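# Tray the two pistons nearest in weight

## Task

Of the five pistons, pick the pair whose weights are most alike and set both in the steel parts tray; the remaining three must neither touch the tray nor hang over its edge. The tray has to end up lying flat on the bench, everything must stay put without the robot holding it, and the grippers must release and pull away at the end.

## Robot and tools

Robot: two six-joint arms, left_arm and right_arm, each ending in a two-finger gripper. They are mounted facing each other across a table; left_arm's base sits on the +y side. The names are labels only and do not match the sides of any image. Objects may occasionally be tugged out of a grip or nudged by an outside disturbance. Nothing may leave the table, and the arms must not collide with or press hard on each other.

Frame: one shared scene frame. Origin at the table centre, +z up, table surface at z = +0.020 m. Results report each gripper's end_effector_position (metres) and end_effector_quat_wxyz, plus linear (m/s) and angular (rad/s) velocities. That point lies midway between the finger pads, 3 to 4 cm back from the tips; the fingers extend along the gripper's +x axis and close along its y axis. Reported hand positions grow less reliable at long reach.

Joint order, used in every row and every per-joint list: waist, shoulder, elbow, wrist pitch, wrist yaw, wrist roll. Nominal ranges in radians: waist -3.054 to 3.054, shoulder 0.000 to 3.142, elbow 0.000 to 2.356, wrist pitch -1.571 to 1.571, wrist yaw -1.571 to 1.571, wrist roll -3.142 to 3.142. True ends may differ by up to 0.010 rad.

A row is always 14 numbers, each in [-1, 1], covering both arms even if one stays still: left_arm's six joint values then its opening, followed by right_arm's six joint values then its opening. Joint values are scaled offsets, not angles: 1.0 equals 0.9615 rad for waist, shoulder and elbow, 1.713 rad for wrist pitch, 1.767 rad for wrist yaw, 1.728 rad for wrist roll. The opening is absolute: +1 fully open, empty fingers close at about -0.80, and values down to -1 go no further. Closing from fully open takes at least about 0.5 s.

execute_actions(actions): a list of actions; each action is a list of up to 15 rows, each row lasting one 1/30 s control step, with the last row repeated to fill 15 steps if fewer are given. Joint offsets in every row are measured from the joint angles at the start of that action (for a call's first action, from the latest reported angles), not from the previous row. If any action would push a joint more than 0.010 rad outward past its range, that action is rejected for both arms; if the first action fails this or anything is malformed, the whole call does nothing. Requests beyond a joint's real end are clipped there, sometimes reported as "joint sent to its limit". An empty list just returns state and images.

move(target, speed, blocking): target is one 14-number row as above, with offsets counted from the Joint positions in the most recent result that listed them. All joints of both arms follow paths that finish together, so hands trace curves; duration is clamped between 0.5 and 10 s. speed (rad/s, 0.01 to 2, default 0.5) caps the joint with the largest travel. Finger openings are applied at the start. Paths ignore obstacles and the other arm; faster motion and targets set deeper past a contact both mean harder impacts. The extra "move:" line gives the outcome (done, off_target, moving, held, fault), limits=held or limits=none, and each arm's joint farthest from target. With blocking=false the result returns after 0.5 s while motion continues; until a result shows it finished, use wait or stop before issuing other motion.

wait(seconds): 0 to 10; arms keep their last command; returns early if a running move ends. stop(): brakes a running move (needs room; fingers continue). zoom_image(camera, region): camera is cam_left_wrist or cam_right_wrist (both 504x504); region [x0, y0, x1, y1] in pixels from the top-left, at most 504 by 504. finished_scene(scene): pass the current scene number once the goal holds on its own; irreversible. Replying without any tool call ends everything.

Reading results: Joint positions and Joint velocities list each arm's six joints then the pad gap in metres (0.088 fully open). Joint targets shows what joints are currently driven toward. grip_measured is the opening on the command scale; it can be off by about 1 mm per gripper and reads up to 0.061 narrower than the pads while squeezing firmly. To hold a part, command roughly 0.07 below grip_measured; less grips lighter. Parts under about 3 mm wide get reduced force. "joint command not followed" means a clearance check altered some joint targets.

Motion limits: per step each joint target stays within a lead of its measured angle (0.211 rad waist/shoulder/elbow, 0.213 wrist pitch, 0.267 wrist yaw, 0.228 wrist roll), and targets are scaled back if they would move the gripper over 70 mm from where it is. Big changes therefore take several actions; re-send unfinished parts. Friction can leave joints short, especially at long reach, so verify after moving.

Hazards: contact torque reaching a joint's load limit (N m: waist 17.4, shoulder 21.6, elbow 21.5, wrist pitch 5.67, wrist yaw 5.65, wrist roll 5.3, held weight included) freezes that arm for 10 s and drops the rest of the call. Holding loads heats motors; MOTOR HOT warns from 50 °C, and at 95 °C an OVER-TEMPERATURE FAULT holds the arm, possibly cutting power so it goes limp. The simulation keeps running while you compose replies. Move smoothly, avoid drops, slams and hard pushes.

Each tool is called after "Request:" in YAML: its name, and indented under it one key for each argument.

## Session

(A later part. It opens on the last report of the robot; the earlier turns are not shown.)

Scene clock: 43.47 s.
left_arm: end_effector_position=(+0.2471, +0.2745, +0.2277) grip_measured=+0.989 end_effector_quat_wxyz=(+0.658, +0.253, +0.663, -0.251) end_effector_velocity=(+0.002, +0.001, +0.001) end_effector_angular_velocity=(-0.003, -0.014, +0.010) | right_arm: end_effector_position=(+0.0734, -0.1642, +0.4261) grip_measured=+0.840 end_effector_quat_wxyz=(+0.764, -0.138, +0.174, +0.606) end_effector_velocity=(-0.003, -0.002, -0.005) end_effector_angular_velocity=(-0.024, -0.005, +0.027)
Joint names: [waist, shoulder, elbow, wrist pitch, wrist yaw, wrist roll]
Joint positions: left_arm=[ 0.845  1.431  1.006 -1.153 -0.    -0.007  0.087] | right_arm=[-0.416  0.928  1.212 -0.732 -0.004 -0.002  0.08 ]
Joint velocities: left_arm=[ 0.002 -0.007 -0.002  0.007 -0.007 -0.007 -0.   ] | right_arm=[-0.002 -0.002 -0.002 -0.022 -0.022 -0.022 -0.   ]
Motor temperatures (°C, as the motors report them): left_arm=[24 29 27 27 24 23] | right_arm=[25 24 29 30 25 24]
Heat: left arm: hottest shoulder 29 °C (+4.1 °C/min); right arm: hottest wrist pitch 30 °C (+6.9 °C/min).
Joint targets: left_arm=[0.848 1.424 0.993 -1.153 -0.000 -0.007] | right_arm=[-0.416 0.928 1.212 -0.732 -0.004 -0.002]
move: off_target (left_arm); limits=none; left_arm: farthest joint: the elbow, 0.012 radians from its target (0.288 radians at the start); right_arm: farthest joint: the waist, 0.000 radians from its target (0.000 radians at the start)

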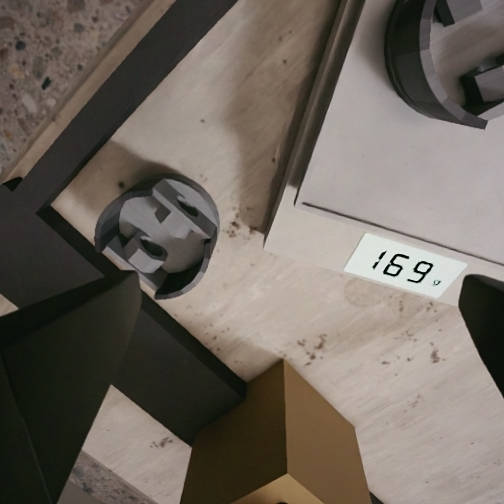

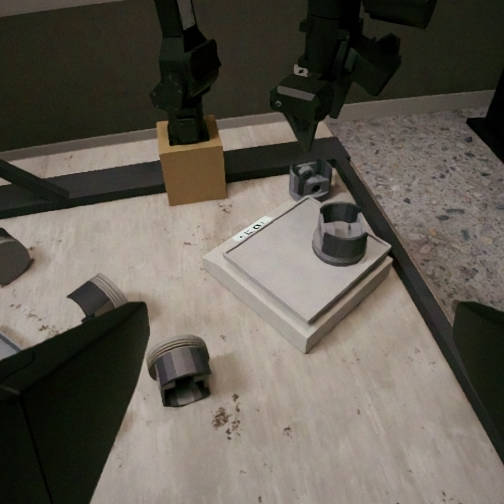

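Request:
move:
  target: [0.382,0.121,-0.35,0.26,0,0.694,1,0,0,0,0,0,0,0.84]
  speed: 1.0

Scene clock: 48.23 s.
left_arm: end_effector_position=(+0.2793, +0.3498, +0.1298) grip_measured=+0.989 end_effector_quat_wxyz=(+0.502, +0.497, +0.503, -0.497) end_effector_velocity=(-0.003, +0.002, -0.000) end_effector_angular_velocity=(+0.009, +0.004, +0.005) | right_arm: end_effector_position=(+0.0734, -0.1642, +0.4261) grip_measured=+0.840 end_effector_quat_wxyz=(+0.764, -0.138, +0.174, +0.606) end_effector_velocity=(-0.001, -0.001, -0.002) end_effector_angular_velocity=(-0.008, -0.002, +0.007)
Joint names: [waist, shoulder, elbow, wrist pitch, wrist yaw, wrist roll]
Joint positions: left_arm=[ 1.209  1.541  0.68  -0.71  -0.     1.189  0.087] | right_arm=[-0.416  0.928  1.212 -0.732 -0.004 -0.002  0.08 ]
Joint velocities: left_arm=[-0.002 -0.007 -0.007 -0.007 -0.007 -0.007  0.   ] | right_arm=[-0.002 -0.002 -0.002 -0.007 -0.007 -0.007 -0.   ]
Motor temperatures (°C, as the motors report them): left_arm=[24 28 26 27 24 23] | right_arm=[25 24 30 30 25 24]
Heat: left arm: hottest shoulder 28 °C (+2.5 °C/min); right arm: hottest elbow 30 °C (+6.2 °C/min).
Joint targets: left_arm=[1.212 1.548 0.669 -0.707 -0.000 1.192] | right_arm=[-0.416 0.928 1.212 -0.732 -0.004 -0.002]
move: off_target (left_arm); limits=none; left_arm: farthest joint: the elbow, 0.011 radians from its target (0.336 radians at the start); right_arm: farthest joint: the waist, 0.000 radians from its target (0.000 radians at the start)

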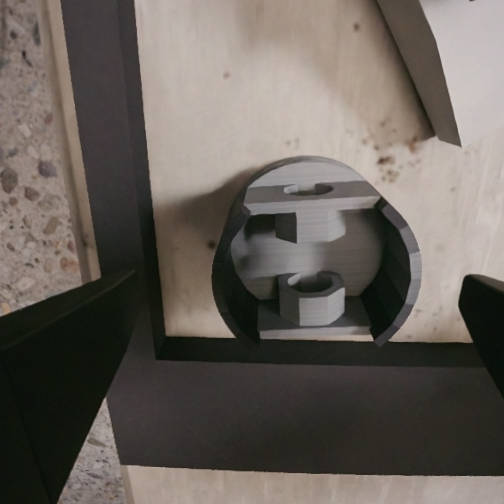

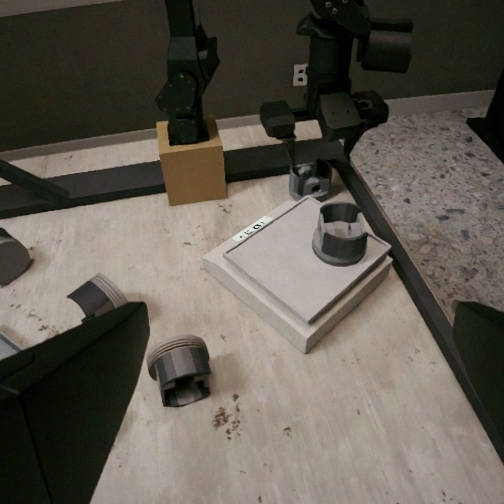

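Request:
move:
  target: [0,0.035,-0.077,0.055,0,0,1,0,0,0,0,0,0,0.84]
  speed: 0.3

Scene clock: 50.23 s.
left_arm: end_effector_position=(+0.2729, +0.3523, +0.1119) grip_measured=+0.989 end_effector_quat_wxyz=(+0.502, +0.498, +0.503, -0.497) end_effector_velocity=(-0.002, +0.001, +0.000) end_effector_angular_velocity=(+0.009, +0.004, -0.024) | right_arm: end_effector_position=(+0.0734, -0.1642, +0.4261) grip_measured=+0.840 end_effector_quat_wxyz=(+0.764, -0.138, +0.174, +0.606) end_effector_velocity=(+0.000, -0.001, -0.002) end_effector_angular_velocity=(-0.009, -0.008, -0.001)
Joint names: [waist, shoulder, elbow, wrist pitch, wrist yaw, wrist roll]
Joint positions: left_arm=[ 1.209  1.569  0.617 -0.62  -0.     1.189  0.087] | right_arm=[-0.416  0.928  1.212 -0.732 -0.004 -0.002  0.08 ]
Joint velocities: left_arm=[-0.002 -0.002 -0.002 -0.007 -0.007  0.022  0.   ] | right_arm=[ 0.002 -0.002 -0.002 -0.007  0.007 -0.007 -0.   ]
Motor temperatures (°C, as the motors report them): left_arm=[24 28 26 27 24 23] | right_arm=[25 24 30 30 25 24]
Heat: left arm: hottest shoulder 28 °C (+2.4 °C/min); right arm: hottest elbow 30 °C (+6.0 °C/min).
Joint targets: left_arm=[1.209 1.575 0.606 -0.616 -0.000 1.189] | right_arm=[-0.416 0.928 1.212 -0.732 -0.004 -0.002]
move: off_target (left_arm); limits=none; left_arm: farthest joint: the elbow, 0.011 radians from its target (0.074 radians at the start); right_arm: farthest joint: the waist, 0.000 radians from its target (0.000 radians at the start)

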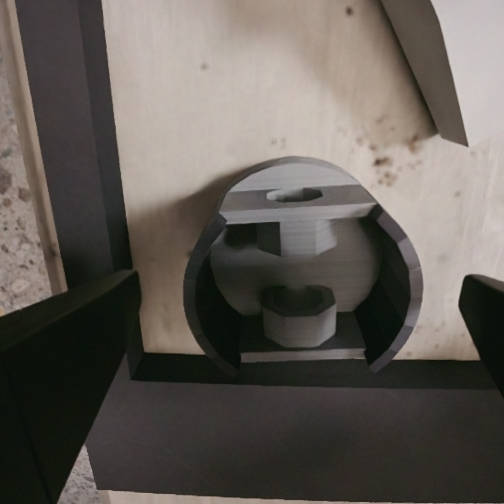

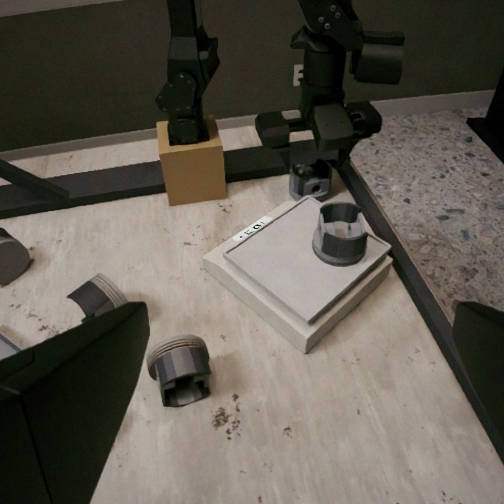

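Request:
move:
  target: [0,0.171,-0.083,0.135,0,0,1,0,0,0,0,0,0,0.84]
  speed: 0.3

Request:
execute_actions:
  actions:
    - [[0,0,0,0,0,0,0.85,0,0,0,0,0,0,0.84],[0,0,0,0,0,0,0.78,0,0,0,0,0,0,0.84],[0,0,0,0,0,0,0.73,0,0,0,0,0,0,0.84],[0,0,0,0,0,0,0.7,0,0,0,0,0,0,0.84],[0,0,0,0,0,0,0.67,0,0,0,0,0,0,0.84],[0,0,0,0,0,0,0.64,0,0,0,0,0,0,0.84],[0,0,0,0,0,0,0.61,0,0,0,0,0,0,0.84],[0,0,0,0,0,0,0.58,0,0,0,0,0,0,0.84],[0,0,0,0,0,0,0.54,0,0,0,0,0,0,0.84]]

Scene clock: 52.20 s.
left_arm: end_effector_position=(+0.2723, +0.3525, +0.0699) grip_measured=+0.989 end_effector_quat_wxyz=(+0.502, +0.498, +0.503, -0.497) end_effector_velocity=(-0.003, +0.002, -0.001) end_effector_angular_velocity=(+0.011, +0.009, +0.005) | right_arm: end_effector_position=(+0.0734, -0.1642, +0.4261) grip_measured=+0.840 end_effector_quat_wxyz=(+0.764, -0.138, +0.174, +0.606) end_effector_velocity=(-0.000, +0.001, -0.000) end_effector_angular_velocity=(+0.005, +0.009, +0.001)
Joint names: [waist, shoulder, elbow, wrist pitch, wrist yaw, wrist roll]
Joint positions: left_arm=[ 1.209  1.726  0.547 -0.391 -0.     1.189  0.087] | right_arm=[-0.416  0.928  1.212 -0.732 -0.004 -0.002  0.08 ]
Joint velocities: left_arm=[-0.002  0.002 -0.002 -0.007 -0.007 -0.007 -0.   ] | right_arm=[-0.002  0.002 -0.002  0.007 -0.007  0.007 -0.   ]
Motor temperatures (°C, as the motors report them): left_arm=[24 28 26 27 24 23] | right_arm=[25 24 30 31 25 24]
Heat: left arm: hottest shoulder 28 °C (+2.3 °C/min); right arm: hottest wrist pitch 31 °C (+6.9 °C/min).
Joint targets: left_arm=[1.209 1.733 0.537 -0.388 -0.000 1.189] | right_arm=[-0.416 0.928 1.212 -0.732 -0.004 -0.002]
move: done; limits=none; left_arm: farthest joint: the elbow, 0.009 radians from its target (0.080 radians at the start); right_arm: farthest joint: the waist, 0.000 radians from its target (0.000 radians at the start)

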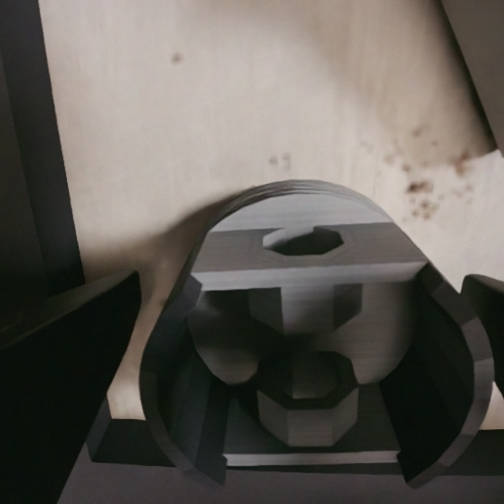

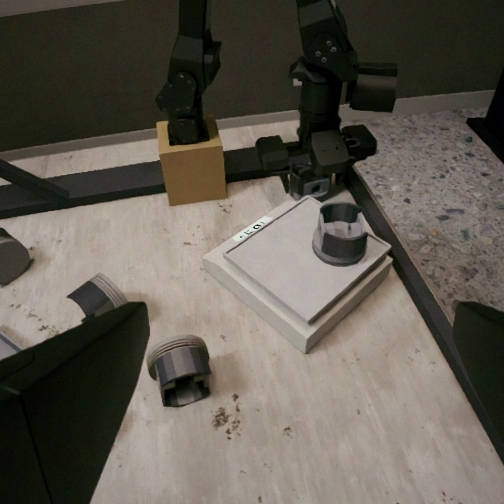

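Scene clock: 52.70 s.
left_arm: end_effector_position=(+0.2721, +0.3526, +0.0699) grip_measured=+0.621 end_effector_quat_wxyz=(+0.502, +0.497, +0.503, -0.498) end_effector_velocity=(-0.001, +0.002, +0.000) end_effector_angular_velocity=(+0.009, +0.004, +0.010) | right_arm: end_effector_position=(+0.0734, -0.1642, +0.4261) grip_measured=+0.840 end_effector_quat_wxyz=(+0.764, -0.138, +0.174, +0.606) end_effector_velocity=(-0.003, +0.001, +0.001) end_effector_angular_velocity=(+0.008, +0.001, +0.021)
Joint names: [waist, shoulder, elbow, wrist pitch, wrist yaw, wrist roll]
Joint positions: left_arm=[ 1.209  1.726  0.547 -0.393 -0.     1.189  0.069] | right_arm=[-0.416  0.928  1.212 -0.732 -0.004 -0.002  0.08 ]
Joint velocities: left_arm=[ 0.002 -0.002 -0.002 -0.007 -0.007 -0.007  0.   ] | right_arm=[-0.002 -0.002 -0.002  0.007 -0.022 -0.007 -0.   ]
Motor temperatures (°C, as the motors report them): left_arm=[24 28 26 27 24 23] | right_arm=[25 24 30 31 25 24]
Heat: left arm: hottest shoulder 28 °C (+2.3 °C/min); right arm: hottest wrist pitch 31 °C (+6.8 °C/min).
Joint targets: left_arm=[1.209 1.726 0.547 -0.391 -0.000 1.189] | right_arm=[-0.416 0.928 1.212 -0.732 -0.004 -0.002]

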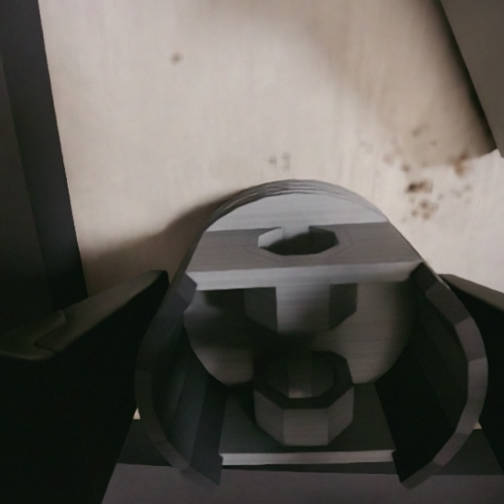

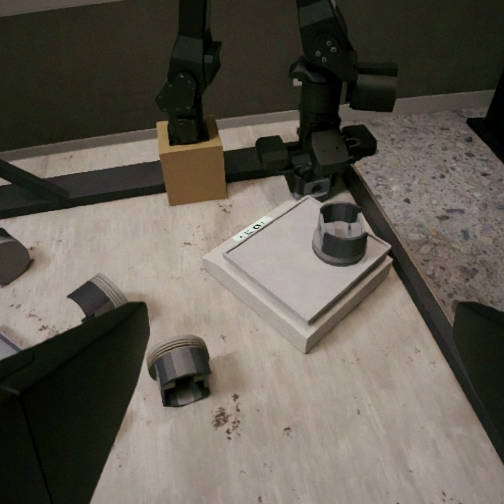

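Request:
move:
  target: [0,-0.378,0.326,-0.38,0,0,0.54,0,0,0,0,0,0,0.84]
  speed: 0.8

Request:
move:
  target: [-0.92,0.505,0.52,0,0,0.092,0.54,0,0,0,0,0,0,0.84]
  speed: 0.8

Scene clock: 56.30 s.
left_arm: end_effector_position=(+0.2724, +0.3524, +0.1995) grip_measured=+0.621 end_effector_quat_wxyz=(+0.503, +0.498, +0.502, -0.497) end_effector_velocity=(-0.000, +0.002, +0.001) end_effector_angular_velocity=(+0.008, -0.000, +0.024) | right_arm: end_effector_position=(+0.0734, -0.1642, +0.4261) grip_measured=+0.840 end_effector_quat_wxyz=(+0.764, -0.138, +0.174, +0.606) end_effector_velocity=(+0.000, -0.000, -0.003) end_effector_angular_velocity=(-0.014, -0.007, -0.001)
Joint names: [waist, shoulder, elbow, wrist pitch, wrist yaw, wrist roll]
Joint positions: left_arm=[ 1.209  1.372  0.843 -1.04  -0.     1.189  0.069] | right_arm=[-0.416  0.928  1.212 -0.732 -0.004 -0.002  0.08 ]
Joint velocities: left_arm=[ 0.002 -0.002  0.002 -0.007 -0.007 -0.022 -0.   ] | right_arm=[ 0.002  0.002 -0.002 -0.007  0.007 -0.007 -0.   ]
Motor temperatures (°C, as the motors report them): left_arm=[24 28 26 27 24 23] | right_arm=[25 24 30 31 25 24]
Heat: left arm: hottest shoulder 28 °C (+2.1 °C/min); right arm: hottest wrist pitch 31 °C (+6.4 °C/min).
Joint targets: left_arm=[1.209 1.363 0.860 -1.044 -0.000 1.189] | right_arm=[-0.416 0.928 1.212 -0.732 -0.004 -0.002]
move: off_target (left_arm); limits=none; left_arm: farthest joint: the elbow, 0.018 radians from its target (0.314 radians at the start); right_arm: farthest joint: the waist, 0.000 radians from its target (0.000 radians at the start)

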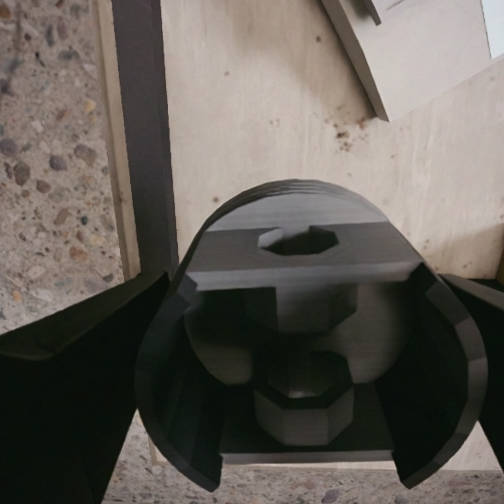

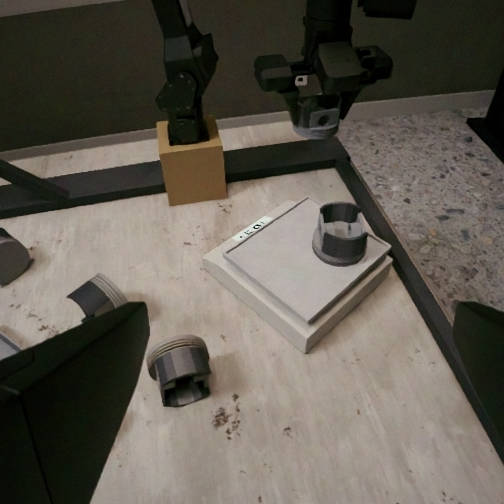

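Scene clock: 58.03 s.
left_arm: end_effector_position=(+0.1818, +0.1094, +0.1947) grip_measured=+0.621 end_effector_quat_wxyz=(+0.191, +0.681, +0.189, -0.681) end_effector_velocity=(-0.001, +0.002, +0.000) end_effector_angular_velocity=(+0.014, -0.019, -0.005) | right_arm: end_effector_position=(+0.0734, -0.1642, +0.4261) grip_measured=+0.840 end_effector_quat_wxyz=(+0.764, -0.138, +0.174, +0.606) end_effector_velocity=(-0.001, +0.000, +0.003) end_effector_angular_velocity=(+0.013, -0.000, +0.016)
Joint names: [waist, shoulder, elbow, wrist pitch, wrist yaw, wrist roll]
Joint positions: left_arm=[ 0.328  1.853  1.325 -1.041  0.001  1.345  0.069] | right_arm=[-0.416  0.928  1.212 -0.732 -0.004 -0.002  0.08 ]
Joint velocities: left_arm=[-0.012 -0.002 -0.002 -0.007 -0.022 -0.007  0.   ] | right_arm=[-0.007 -0.002  0.002  0.007 -0.022 -0.007  0.   ]
Motor temperatures (°C, as the motors report them): left_arm=[24 28 27 27 24 23] | right_arm=[25 24 30 31 25 24]
Heat: left arm: hottest shoulder 28 °C (+2.1 °C/min); right arm: hottest wrist pitch 31 °C (+6.2 °C/min).
Joint targets: left_arm=[0.324 1.858 1.343 -1.041 -0.000 1.348] | right_arm=[-0.416 0.928 1.212 -0.732 -0.004 -0.002]
move: off_target (left_arm); limits=none; left_arm: farthest joint: the elbow, 0.018 radians from its target (0.500 radians at the start); right_arm: farthest joint: the waist, 0.000 radians from its target (0.000 radians at the start)

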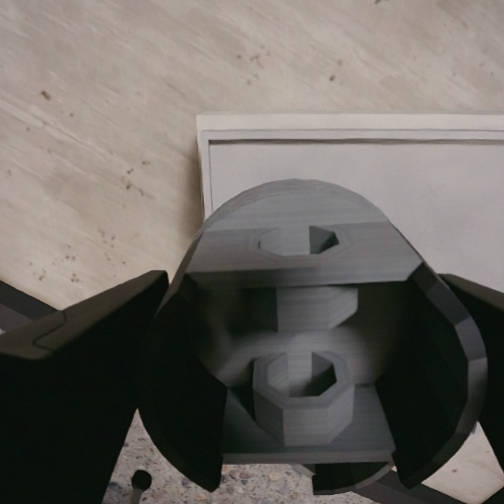

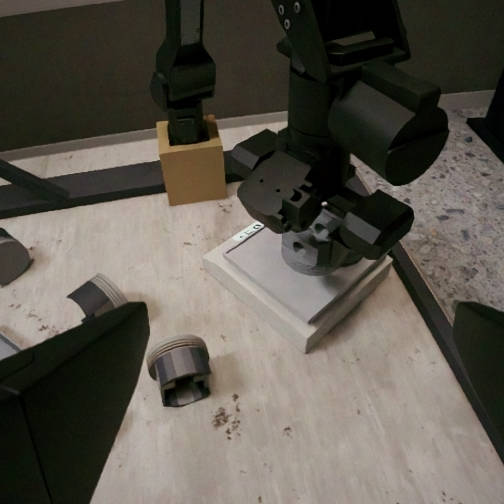

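Request:
move:
  target: [0.0234,0.062,-0.175,0.127,0,0.012,0.54,0,0,0,0,0,0,0.84]
  speed: 0.3

Scene clock: 60.10 s.
left_arm: end_effector_position=(+0.1847, +0.1173, +0.1408) grip_measured=+0.621 end_effector_quat_wxyz=(+0.191, +0.680, +0.188, -0.683) end_effector_velocity=(-0.001, +0.004, -0.001) end_effector_angular_velocity=(+0.014, -0.003, +0.005) | right_arm: end_effector_position=(+0.0734, -0.1642, +0.4261) grip_measured=+0.840 end_effector_quat_wxyz=(+0.764, -0.138, +0.174, +0.606) end_effector_velocity=(-0.002, -0.001, -0.002) end_effector_angular_velocity=(-0.003, +0.017, +0.009)
Joint names: [waist, shoulder, elbow, wrist pitch, wrist yaw, wrist roll]
Joint positions: left_arm=[ 0.345  1.907  1.167 -0.826  0.004  1.363  0.069] | right_arm=[-0.416  0.928  1.212 -0.732 -0.004 -0.002  0.08 ]
Joint velocities: left_arm=[-0.002 -0.002 -0.007 -0.007 -0.007 -0.007 -0.   ] | right_arm=[-0.007 -0.002 -0.002 -0.007 -0.022  0.007 -0.   ]
Motor temperatures (°C, as the motors report them): left_arm=[24 28 27 27 24 23] | right_arm=[25 24 30 31 25 24]
Heat: left arm: hottest shoulder 28 °C (+2.0 °C/min); right arm: hottest wrist pitch 31 °C (+6.1 °C/min).
Joint targets: left_arm=[0.350 1.913 1.157 -0.823 0.001 1.366] | right_arm=[-0.416 0.928 1.212 -0.732 -0.004 -0.002]
move: done; limits=none; left_arm: farthest joint: the elbow, 0.010 radians from its target (0.169 radians at the start); right_arm: farthest joint: the waist, 0.000 radians from its target (0.000 radians at the start)

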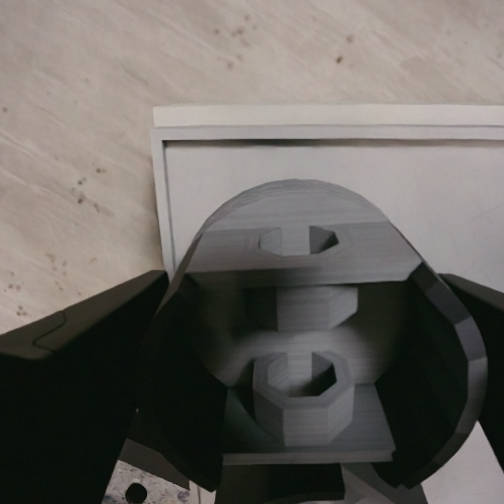

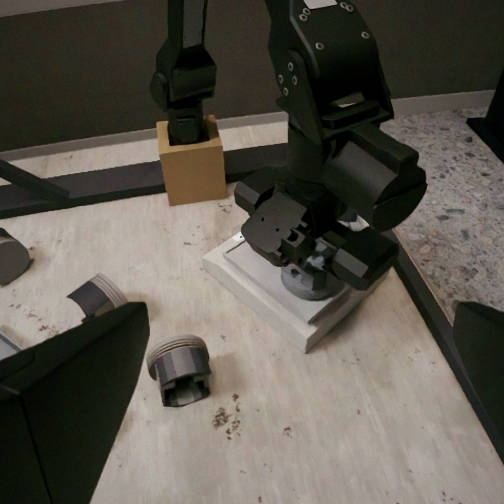

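Request:
move:
  target: [-0.012,0.022,-0.026,0.019,0,0,0.54,0,0,0,0,0,0,0.84]
  speed: 0.06

Scene clock: 61.20 s.
left_arm: end_effector_position=(+0.1826, +0.1168, +0.1340) grip_measured=+0.621 end_effector_quat_wxyz=(+0.189, +0.681, +0.186, -0.683) end_effector_velocity=(-0.000, +0.002, +0.000) end_effector_angular_velocity=(+0.009, -0.005, -0.010) | right_arm: end_effector_position=(+0.0734, -0.1642, +0.4261) grip_measured=+0.840 end_effector_quat_wxyz=(+0.764, -0.138, +0.174, +0.606) end_effector_velocity=(-0.003, -0.001, -0.002) end_effector_angular_velocity=(-0.006, +0.005, +0.021)
Joint names: [waist, shoulder, elbow, wrist pitch, wrist yaw, wrist roll]
Joint positions: left_arm=[ 0.338  1.919  1.152 -0.8    0.003  1.363  0.069] | right_arm=[-0.416  0.928  1.212 -0.732 -0.004 -0.002  0.08 ]
Joint velocities: left_arm=[-0.002 -0.002 -0.002 -0.007 -0.007  0.007 -0.   ] | right_arm=[-0.002 -0.002 -0.002 -0.007 -0.022 -0.007 -0.   ]
Motor temperatures (°C, as the motors report them): left_arm=[24 28 27 27 24 23] | right_arm=[25 24 31 31 25 24]
Heat: left arm: hottest shoulder 28 °C (+2.0 °C/min); right arm: hottest elbow 31 °C (+5.1 °C/min).
Joint targets: left_arm=[0.333 1.928 1.142 -0.793 0.004 1.363] | right_arm=[-0.416 0.928 1.212 -0.732 -0.004 -0.002]
move: done; limits=none; left_arm: farthest joint: the elbow, 0.010 radians from its target (0.025 radians at the start); right_arm: farthest joint: the waist, 0.000 radians from its target (0.000 radians at the start)

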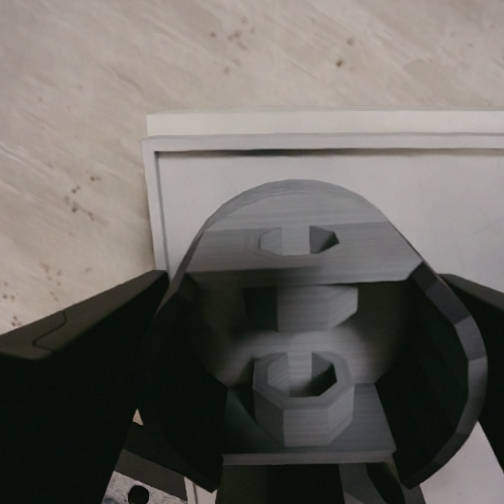

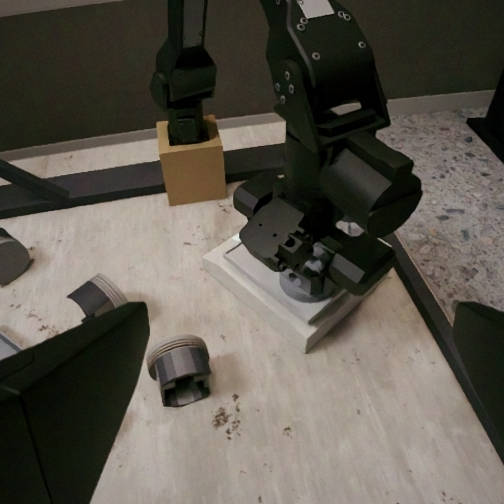

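Request:
execute_actions:
  actions:
    - [[0,0,0,0,0,0,0.6,0,0,0,0,0,0,0.84],[0,0,0,0,0,0,0.63,0,0,0,0,0,0,0.84],[0,0,0,0,0,0,0.66,0,0,0,0,0,0,0.84],[0,0,0,0,0,0,0.7,0,0,0,0,0,0,0.84],[0,0,0,0,0,0,0.8,0,0,0,0,0,0,0.84],[0,0,0,0,0,0,1,0,0,0,0,0,0,0.84]]

Request:
move:
  target: [0,-0.095,0.17,-0.143,0,0,1,0,0,0,0,0,0,0.84]
  speed: 0.5

Request:
move:
  target: [-0.1,-0.38,-0.28,-0.06,0,-0.79,1,0,0,0,0,0,0,0.84]
  speed: 1.2

Scene clock: 62.23 s.
left_arm: end_effector_position=(+0.1826, +0.1169, +0.1339) grip_measured=+0.973 end_effector_quat_wxyz=(+0.189, +0.681, +0.186, -0.683) end_effector_velocity=(-0.001, -0.000, +0.003) end_effector_angular_velocity=(+0.000, -0.008, +0.000) | right_arm: end_effector_position=(+0.0734, -0.1642, +0.4261) grip_measured=+0.840 end_effector_quat_wxyz=(+0.764, -0.138, +0.174, +0.606) end_effector_velocity=(-0.001, -0.002, -0.005) end_effector_angular_velocity=(-0.022, +0.002, +0.007)
Joint names: [waist, shoulder, elbow, wrist pitch, wrist yaw, wrist roll]
Joint positions: left_arm=[ 0.338  1.919  1.152 -0.799  0.003  1.363  0.087] | right_arm=[-0.416  0.928  1.212 -0.732 -0.004 -0.002  0.08 ]
Joint velocities: left_arm=[-0.007 -0.007  0.002 -0.007 -0.007 -0.007  0.008] | right_arm=[-0.002 -0.002 -0.002 -0.022 -0.007 -0.007 -0.   ]
Motor temperatures (°C, as the motors report them): left_arm=[24 29 27 27 24 23] | right_arm=[25 24 31 31 25 24]
Heat: left arm: hottest shoulder 29 °C (+3.0 °C/min); right arm: hottest elbow 31 °C (+5.1 °C/min).
Joint targets: left_arm=[0.338 1.919 1.152 -0.800 0.004 1.363] | right_arm=[-0.416 0.928 1.212 -0.732 -0.004 -0.002]

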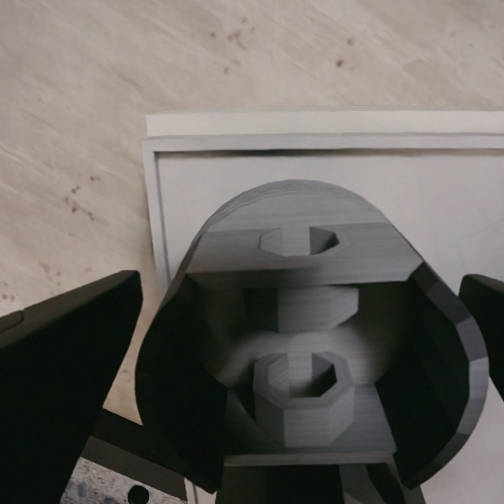

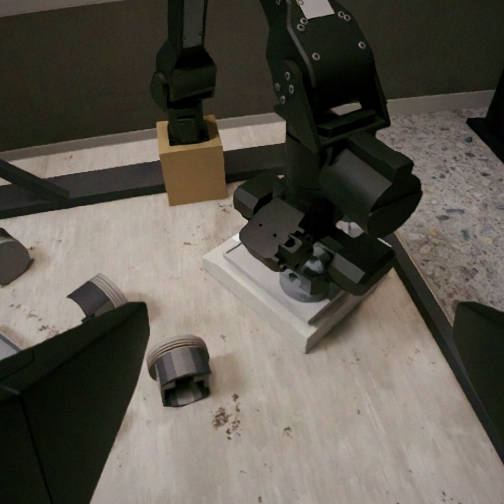

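Scene clock: 63.33 s.
left_arm: end_effector_position=(+0.1829, +0.1160, +0.1948) grip_measured=+0.989 end_effector_quat_wxyz=(+0.187, +0.681, +0.188, -0.683) end_effector_velocity=(-0.003, +0.002, -0.001) end_effector_angular_velocity=(+0.009, +0.011, +0.005) | right_arm: end_effector_position=(+0.0734, -0.1642, +0.4261) grip_measured=+0.840 end_effector_quat_wxyz=(+0.764, -0.138, +0.174, +0.606) end_effector_velocity=(+0.003, -0.002, -0.002) end_effector_angular_velocity=(-0.006, +0.005, -0.017)
Joint names: [waist, shoulder, elbow, wrist pitch, wrist yaw, wrist roll]
Joint positions: left_arm=[ 0.338  1.836  1.303 -1.041  0.003  1.363  0.087] | right_arm=[-0.416  0.928  1.212 -0.732 -0.004 -0.002  0.08 ]
Joint velocities: left_arm=[-0.002  0.002 -0.002 -0.007  0.007 -0.007  0.   ] | right_arm=[-0.007 -0.002 -0.002 -0.007  0.007  0.007  0.   ]
Motor temperatures (°C, as the motors report them): left_arm=[24 29 27 27 24 23] | right_arm=[25 24 31 31 25 24]
Heat: left arm: hottest shoulder 29 °C (+3.0 °C/min); right arm: hottest elbow 31 °C (+5.1 °C/min).
Joint targets: left_arm=[0.338 1.828 1.316 -1.044 0.003 1.363] | right_arm=[-0.416 0.928 1.212 -0.732 -0.004 -0.002]
move: off_target (left_arm); limits=none; left_arm: farthest joint: the elbow, 0.012 radians from its target (0.163 radians at the start); right_arm: farthest joint: the waist, 0.000 radians from its target (0.000 radians at the start)

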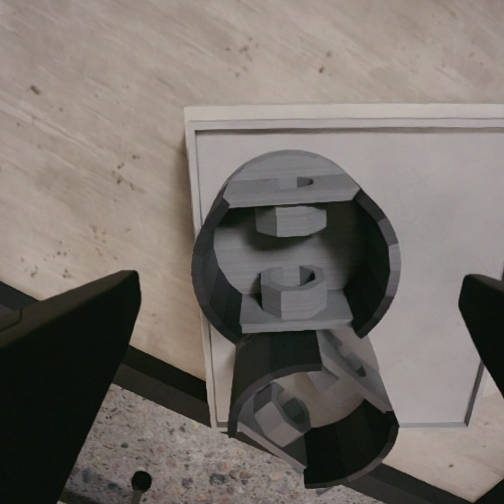

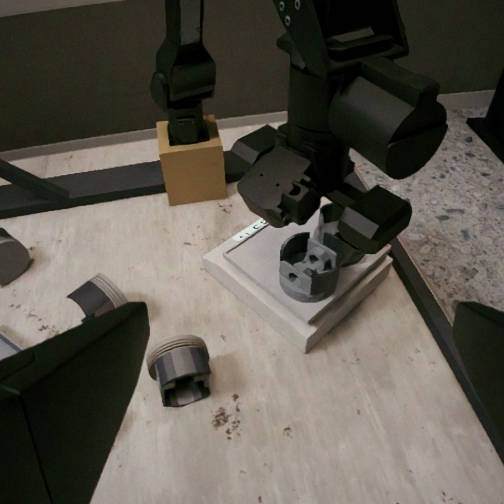

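Scene clock: 65.30 s.
left_arm: end_effector_position=(+0.1330, +0.1924, +0.2277) grip_measured=+0.989 end_effector_quat_wxyz=(+0.554, +0.437, +0.556, -0.439) end_effector_velocity=(+0.002, +0.003, -0.000) end_effector_angular_velocity=(+0.012, -0.020, +0.020) | right_arm: end_effector_position=(+0.0734, -0.1642, +0.4261) grip_measured=+0.840 end_effector_quat_wxyz=(+0.764, -0.138, +0.174, +0.606) end_effector_velocity=(+0.001, -0.000, +0.001) end_effector_angular_velocity=(+0.006, -0.005, +0.002)
Joint names: [waist, shoulder, elbow, wrist pitch, wrist yaw, wrist roll]
Joint positions: left_arm=[ 0.245  1.478  1.046 -1.141  0.003  0.001  0.087] | right_arm=[-0.416  0.928  1.212 -0.732 -0.004 -0.002  0.08 ]
Joint velocities: left_arm=[-0.002 -0.002 -0.002 -0.007 -0.022 -0.022 -0.   ] | right_arm=[-0.007 -0.002 -0.002  0.007 -0.007 -0.007  0.   ]
Motor temperatures (°C, as the motors report them): left_arm=[24 29 27 27 24 23] | right_arm=[25 24 31 32 25 24]
Heat: left arm: hottest shoulder 29 °C (+3.0 °C/min); right arm: hottest wrist pitch 32 °C (+6.1 °C/min).
Joint targets: left_arm=[0.242 1.470 1.034 -1.144 0.003 -0.002] | right_arm=[-0.416 0.928 1.212 -0.732 -0.004 -0.002]
move: off_target (left_arm); limits=none; left_arm: farthest joint: the elbow, 0.013 radians from its target (0.269 radians at the start); right_arm: farthest joint: the waist, 0.000 radians from its target (0.000 radians at the start)

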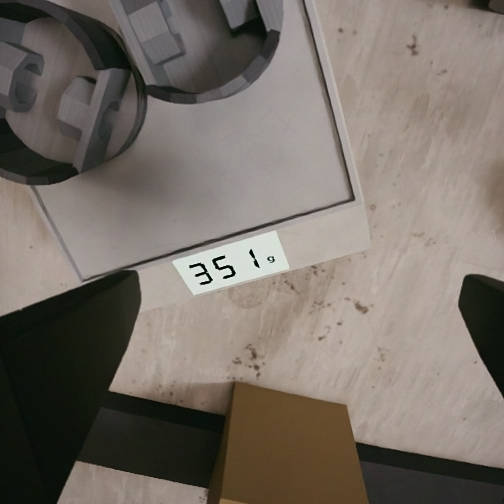

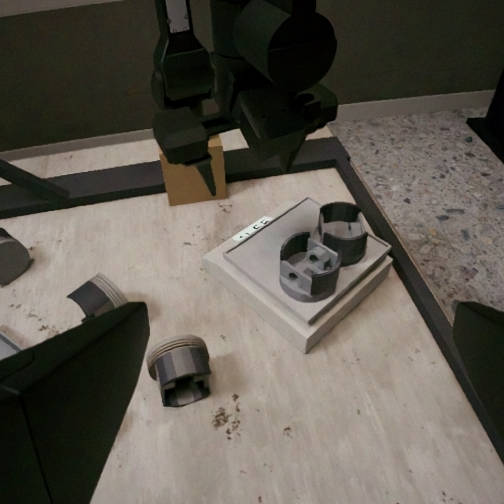

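Request:
move:
  target: [-0.784,0.354,0.139,0.127,0,0.197,1,0.3,0,0,0,0,0,0.84]
  speed: 1.0

Scene clock: 67.67 s.
left_arm: end_effector_position=(-0.0790, +0.1547, +0.1706) grip_measured=+0.989 end_effector_quat_wxyz=(+0.248, +0.661, +0.248, -0.664) end_effector_velocity=(+0.001, +0.000, +0.001) end_effector_angular_velocity=(-0.002, -0.008, -0.010) | right_arm: end_effector_position=(-0.0048, -0.1571, +0.4261) grip_measured=+0.840 end_effector_quat_wxyz=(+0.670, -0.161, +0.153, +0.708) end_effector_velocity=(-0.002, -0.002, -0.001) end_effector_angular_velocity=(-0.003, +0.010, +0.006)
Joint names: [waist, shoulder, elbow, wrist pitch, wrist yaw, wrist roll]
Joint positions: left_arm=[-0.506  1.809  1.168 -0.927  0.003  0.338  0.087] | right_arm=[-0.131  0.928  1.212 -0.732 -0.004 -0.002  0.08 ]
Joint velocities: left_arm=[-0.002 -0.002  0.002 -0.007 -0.007  0.007 -0.   ] | right_arm=[ 0.002 -0.007 -0.002 -0.007 -0.007  0.007 -0.   ]
Motor temperatures (°C, as the motors report them): left_arm=[24 29 27 27 24 23] | right_arm=[25 24 31 32 25 24]
Heat: left arm: hottest shoulder 29 °C (+3.0 °C/min); right arm: hottest wrist pitch 32 °C (+6.0 °C/min).
Joint targets: left_arm=[-0.509 1.818 1.180 -0.924 0.003 0.341] | right_arm=[-0.128 0.928 1.212 -0.732 -0.004 -0.002]
move: off_target (left_arm); limits=none; left_arm: farthest joint: the elbow, 0.012 radians from its target (0.134 radians at the start); right_arm: farthest joint: the waist, 0.004 radians from its target (0.289 radians at the start)

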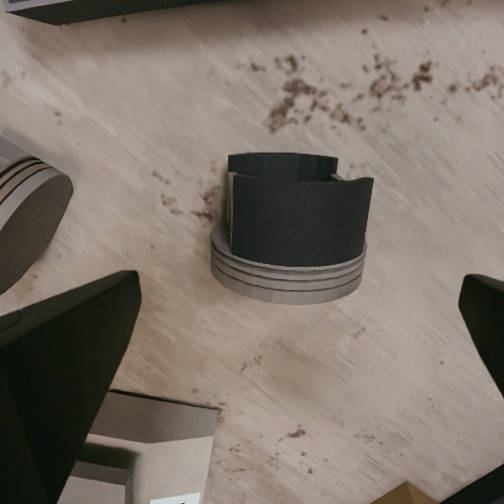

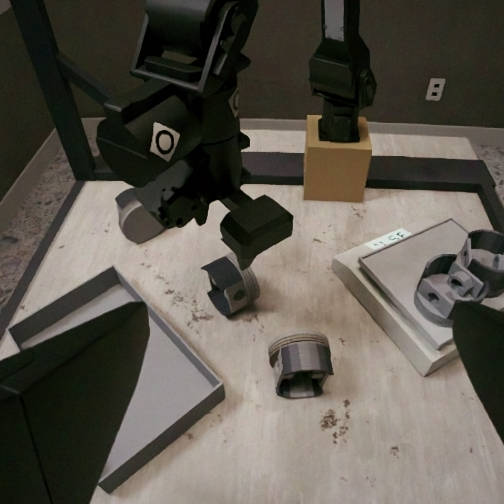

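Request:
move:
  target: [0.024,0.057,-0.163,0.113,0,0.014,1,0,0,0,0,0,0,0.84]
  speed: 0.4

Scene clock: 69.77 s.
left_arm: end_effector_position=(-0.0679, +0.1618, +0.1249) grip_measured=+0.989 end_effector_quat_wxyz=(+0.247, +0.661, +0.249, -0.663) end_effector_velocity=(-0.000, -0.001, +0.000) end_effector_angular_velocity=(-0.010, -0.003, +0.020) | right_arm: end_effector_position=(-0.0048, -0.1571, +0.4261) grip_measured=+0.840 end_effector_quat_wxyz=(+0.670, -0.161, +0.153, +0.708) end_effector_velocity=(-0.003, -0.001, -0.002) end_effector_angular_velocity=(-0.007, -0.011, +0.027)
Joint names: [waist, shoulder, elbow, wrist pitch, wrist yaw, wrist roll]
Joint positions: left_arm=[-0.486  1.856  1.022 -0.736  0.003  0.359  0.087] | right_arm=[-0.131  0.928  1.212 -0.732 -0.004 -0.002  0.08 ]
Joint velocities: left_arm=[-0.002 -0.002 -0.002  0.007 -0.007 -0.022 -0.   ] | right_arm=[-0.002 -0.002 -0.002 -0.007 -0.022 -0.022 -0.   ]
Motor temperatures (°C, as the motors report them): left_arm=[24 29 27 27 24 23] | right_arm=[25 24 31 32 25 24]
Heat: left arm: hottest shoulder 29 °C (+3.1 °C/min); right arm: hottest wrist pitch 32 °C (+6.1 °C/min).
Joint targets: left_arm=[-0.483 1.864 1.011 -0.733 0.003 0.362] | right_arm=[-0.132 0.928 1.212 -0.732 -0.004 -0.002]
move: off_target (left_arm); limits=none; left_arm: farthest joint: the elbow, 0.011 radians from its target (0.156 radians at the start); right_arm: farthest joint: the waist, 0.000 radians from its target (0.000 radians at the start)

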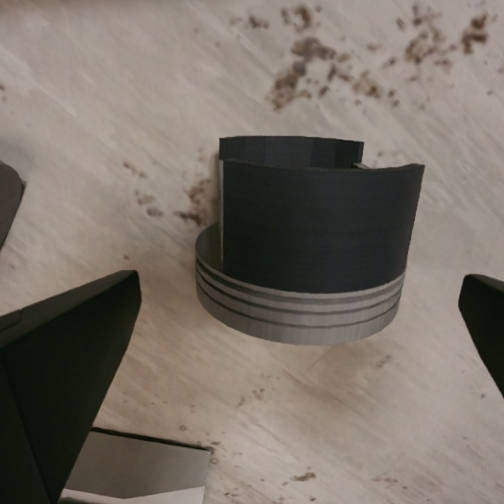

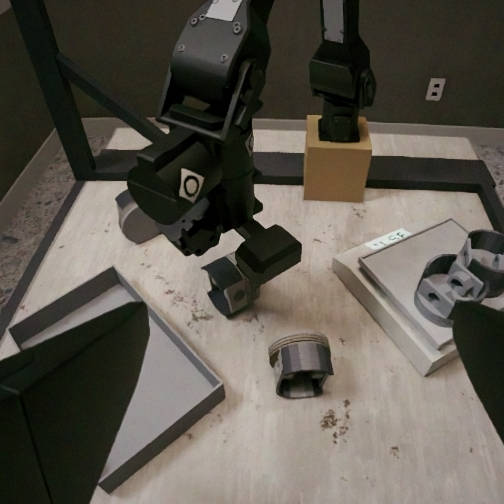

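Request:
move:
  target: [0.008,0.134,-0.102,0.123,0,0.049,1,0,0,0,0,0,0,0.84]
  speed: 0.3

Scene clock: 71.57 s.
left_arm: end_effector_position=(-0.0647, +0.1646, +0.0739) grip_measured=+0.989 end_effector_quat_wxyz=(+0.221, +0.670, +0.223, -0.672) end_effector_velocity=(+0.004, +0.004, +0.000) end_effector_angular_velocity=(+0.016, -0.017, -0.005) | right_arm: end_effector_position=(-0.0048, -0.1571, +0.4261) grip_measured=+0.840 end_effector_quat_wxyz=(+0.670, -0.161, +0.153, +0.708) end_effector_velocity=(-0.000, -0.001, -0.002) end_effector_angular_velocity=(-0.008, +0.009, +0.001)
Joint names: [waist, shoulder, elbow, wrist pitch, wrist yaw, wrist roll]
Joint positions: left_arm=[-0.481  1.976  0.934 -0.529  0.003  0.441  0.087] | right_arm=[-0.131  0.928  1.212 -0.732 -0.004 -0.002  0.08 ]
Joint velocities: left_arm=[ 0.002 -0.002 -0.002 -0.022 -0.007  0.007 -0.   ] | right_arm=[-0.002 -0.002 -0.002 -0.007 -0.007  0.007 -0.   ]
Motor temperatures (°C, as the motors report them): left_arm=[24 29 27 27 24 23] | right_arm=[25 24 31 32 25 24]
Heat: left arm: hottest shoulder 29 °C (+3.0 °C/min); right arm: hottest wrist pitch 32 °C (+6.0 °C/min).
Joint targets: left_arm=[-0.478 1.985 0.924 -0.526 0.003 0.444] | right_arm=[-0.131 0.928 1.212 -0.732 -0.004 -0.002]
move: done; limits=none; left_arm: farthest joint: the elbow, 0.010 radians from its target (0.098 radians at the start); right_arm: farthest joint: the waist, 0.000 radians from its target (0.000 radians at the start)

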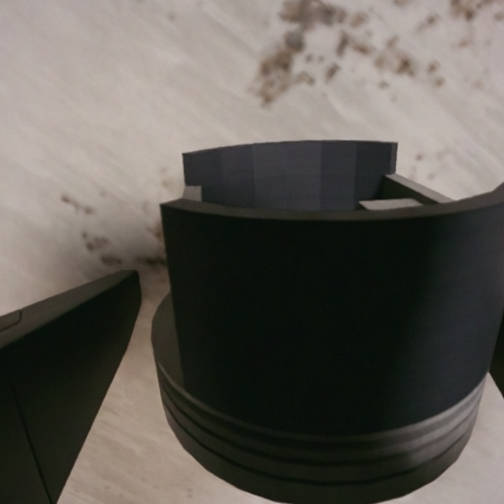

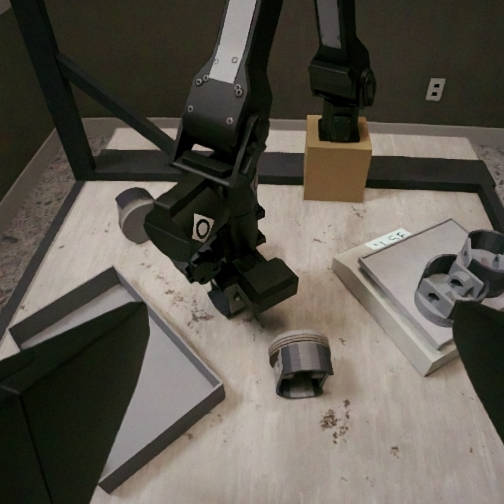

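Request:
execute_actions:
  actions:
    - [[0,0,0,0,0,0,0.9,0,0,0,0,0,0,0.84],[0,0,0,0,0,0,0.84,0,0,0,0,0,0,0.84],[0,0,0,0,0,0,0.79,0,0,0,0,0,0,0.84],[0,0,0,0,0,0,0.75,0,0,0,0,0,0,0.84],[0,0,0,0,0,0,0.72,0,0,0,0,0,0,0.84],[0,0,0,0,0,0,0.69,0,0,0,0,0,0,0.84],[0,0,0,0,0,0,0.66,0,0,0,0,0,0,0.84],[0,0,0,0,0,0,0.63,0,0,0,0,0,0,0.84],[0,0,0,0,0,0,0.6,0,0,0,0,0,0,0.84],[0,0,0,0,0,0,0.57,0,0,0,0,0,0,0.84],[0,0,0,0,0,0,0.54,0,0,0,0,0,0,0.84]]

Scene clock: 72.57 s.
left_arm: end_effector_position=(-0.0647, +0.1645, +0.0739) grip_measured=+0.615 end_effector_quat_wxyz=(+0.221, +0.670, +0.223, -0.672) end_effector_velocity=(+0.003, +0.005, +0.000) end_effector_angular_velocity=(+0.016, -0.017, +0.005) | right_arm: end_effector_position=(-0.0048, -0.1571, +0.4261) grip_measured=+0.840 end_effector_quat_wxyz=(+0.670, -0.161, +0.153, +0.708) end_effector_velocity=(-0.003, -0.001, -0.002) end_effector_angular_velocity=(-0.007, +0.003, +0.021)
Joint names: [waist, shoulder, elbow, wrist pitch, wrist yaw, wrist roll]
Joint positions: left_arm=[-0.481  1.976  0.934 -0.528  0.003  0.441  0.069] | right_arm=[-0.131  0.928  1.212 -0.732 -0.004 -0.002  0.08 ]
Joint velocities: left_arm=[-0.002 -0.002 -0.002 -0.022 -0.007 -0.007 -0.   ] | right_arm=[-0.002 -0.002 -0.002 -0.007 -0.022 -0.007 -0.   ]
Motor temperatures (°C, as the motors report them): left_arm=[24 29 27 27 24 23] | right_arm=[25 24 31 32 25 24]
Heat: left arm: hottest shoulder 29 °C (+3.0 °C/min); right arm: hottest wrist pitch 32 °C (+6.0 °C/min).
Joint targets: left_arm=[-0.481 1.976 0.934 -0.529 0.003 0.441] | right_arm=[-0.131 0.928 1.212 -0.732 -0.004 -0.002]

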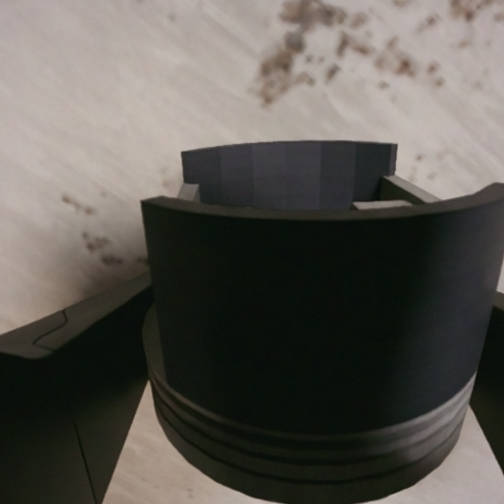

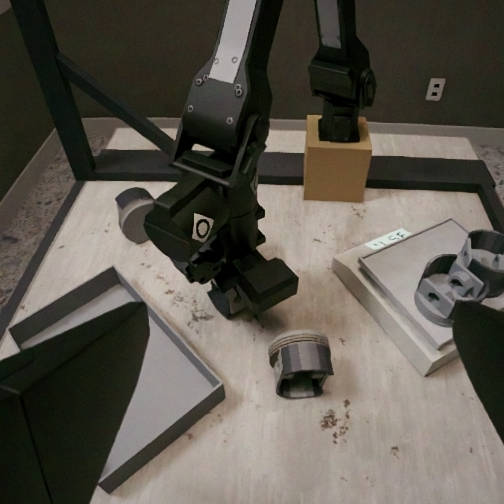

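Request:
move:
  target: [0,-0.278,0.275,-0.296,0,0.55,0.54,0,0,0,0,0,0,0.84]
  speed: 1.0

Request:
move:
  target: [0.977,-0.132,-0.187,0.031,0,0.957,0.54,0,0,0,0,0,0,0.84]
  speed: 1.2

Scene clock: 77.83 s.
left_arm: end_effector_position=(-0.0649, +0.1641, +0.1987) grip_measured=+0.616 end_effector_quat_wxyz=(-0.110, +0.698, -0.107, -0.699) end_effector_velocity=(+0.001, +0.002, +0.001) end_effector_angular_velocity=(+0.006, +0.005, +0.010) | right_arm: end_effector_position=(-0.0048, -0.1571, +0.4261) grip_measured=+0.840 end_effector_quat_wxyz=(+0.670, -0.161, +0.153, +0.708) end_effector_velocity=(-0.003, -0.001, -0.002) end_effector_angular_velocity=(-0.007, -0.011, +0.027)
Joint names: [waist, shoulder, elbow, wrist pitch, wrist yaw, wrist roll]
Joint positions: left_arm=[-0.481  1.723  1.181 -1.033  0.003  1.388  0.069] | right_arm=[-0.131  0.928  1.212 -0.732 -0.004 -0.002  0.08 ]
Joint velocities: left_arm=[ 0.002 -0.007 -0.002 -0.007  0.007 -0.007 -0.   ] | right_arm=[-0.002 -0.002 -0.002 -0.007 -0.022 -0.022 -0.   ]
Motor temperatures (°C, as the motors report them): left_arm=[24 30 27 27 24 23] | right_arm=[25 24 31 32 25 24]
Heat: left arm: hottest shoulder 30 °C (+4.1 °C/min); right arm: hottest wrist pitch 32 °C (+5.1 °C/min).
Joint targets: left_arm=[-0.481 1.709 1.199 -1.036 0.003 1.391] | right_arm=[-0.131 0.928 1.212 -0.732 -0.004 -0.002]
move: off_target (left_arm); limits=none; left_arm: farthest joint: the elbow, 0.017 radians from its target (0.264 radians at the start); right_arm: farthest joint: the waist, 0.000 radians from its target (0.000 radians at the start)

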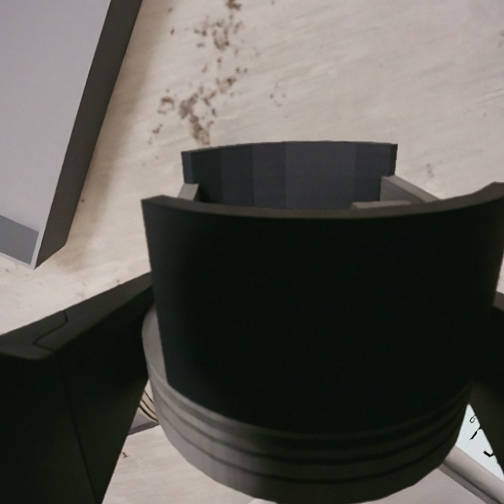

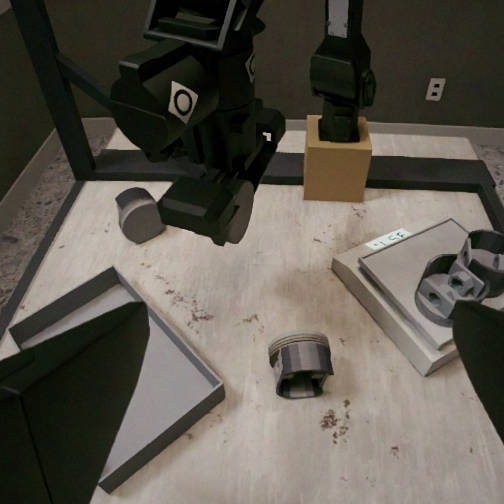

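Scene clock: 80.03 s.
left_arm: end_effector_position=(+0.1902, +0.1902, +0.1880) grip_measured=+0.616 end_effector_quat_wxyz=(-0.347, +0.613, -0.345, -0.620) end_effector_velocity=(-0.001, +0.002, +0.000) end_effector_angular_velocity=(+0.010, -0.004, +0.005) | right_arm: end_effector_position=(-0.0048, -0.1571, +0.4261) grip_measured=+0.840 end_effector_quat_wxyz=(+0.670, -0.161, +0.153, +0.708) end_effector_velocity=(+0.002, +0.000, -0.003) end_effector_angular_velocity=(-0.012, -0.010, -0.006)
Joint names: [waist, shoulder, elbow, wrist pitch, wrist yaw, wrist roll]
Joint positions: left_arm=[ 0.456  1.608  1.009 -0.982  0.003  3.038  0.069] | right_arm=[-0.131  0.928  1.212 -0.732 -0.004 -0.002  0.08 ]
Joint velocities: left_arm=[-0.002 -0.002 -0.002 -0.007 -0.007 -0.007 -0.   ] | right_arm=[-0.002  0.002 -0.002 -0.007  0.007 -0.007 -0.   ]
Motor temperatures (°C, as the motors report them): left_arm=[24 30 27 27 24 23] | right_arm=[25 24 32 32 25 24]
Heat: left arm: hottest shoulder 30 °C (+4.0 °C/min); right arm: hottest elbow 32 °C (+5.1 °C/min).
Joint targets: left_arm=[0.459 1.596 1.001 -0.979 0.003 3.042] | right_arm=[-0.131 0.928 1.212 -0.732 -0.004 -0.002]
move: off_target (left_arm); limits=none; left_arm: farthest joint: the shoulder, 0.012 radians from its target (0.127 radians at the start); right_arm: farthest joint: the waist, 0.000 radians from its target (0.000 radians at the start)

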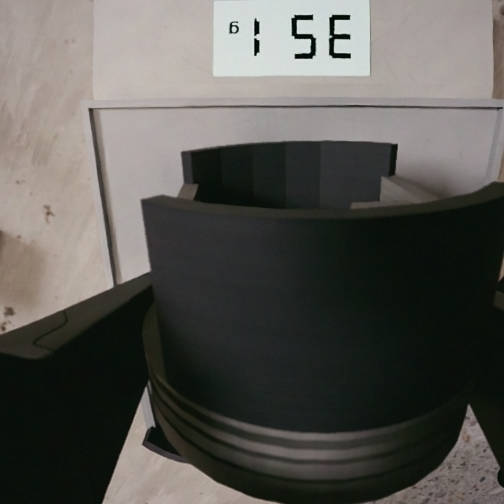

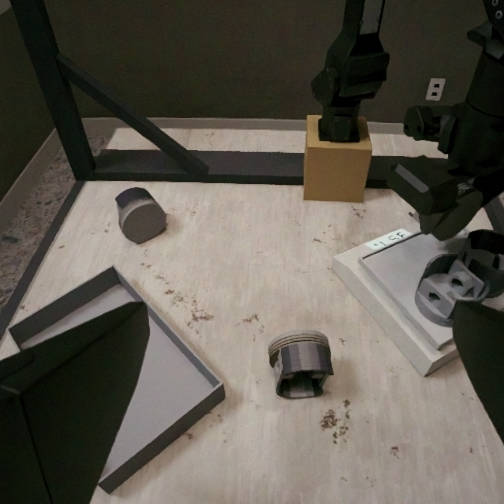

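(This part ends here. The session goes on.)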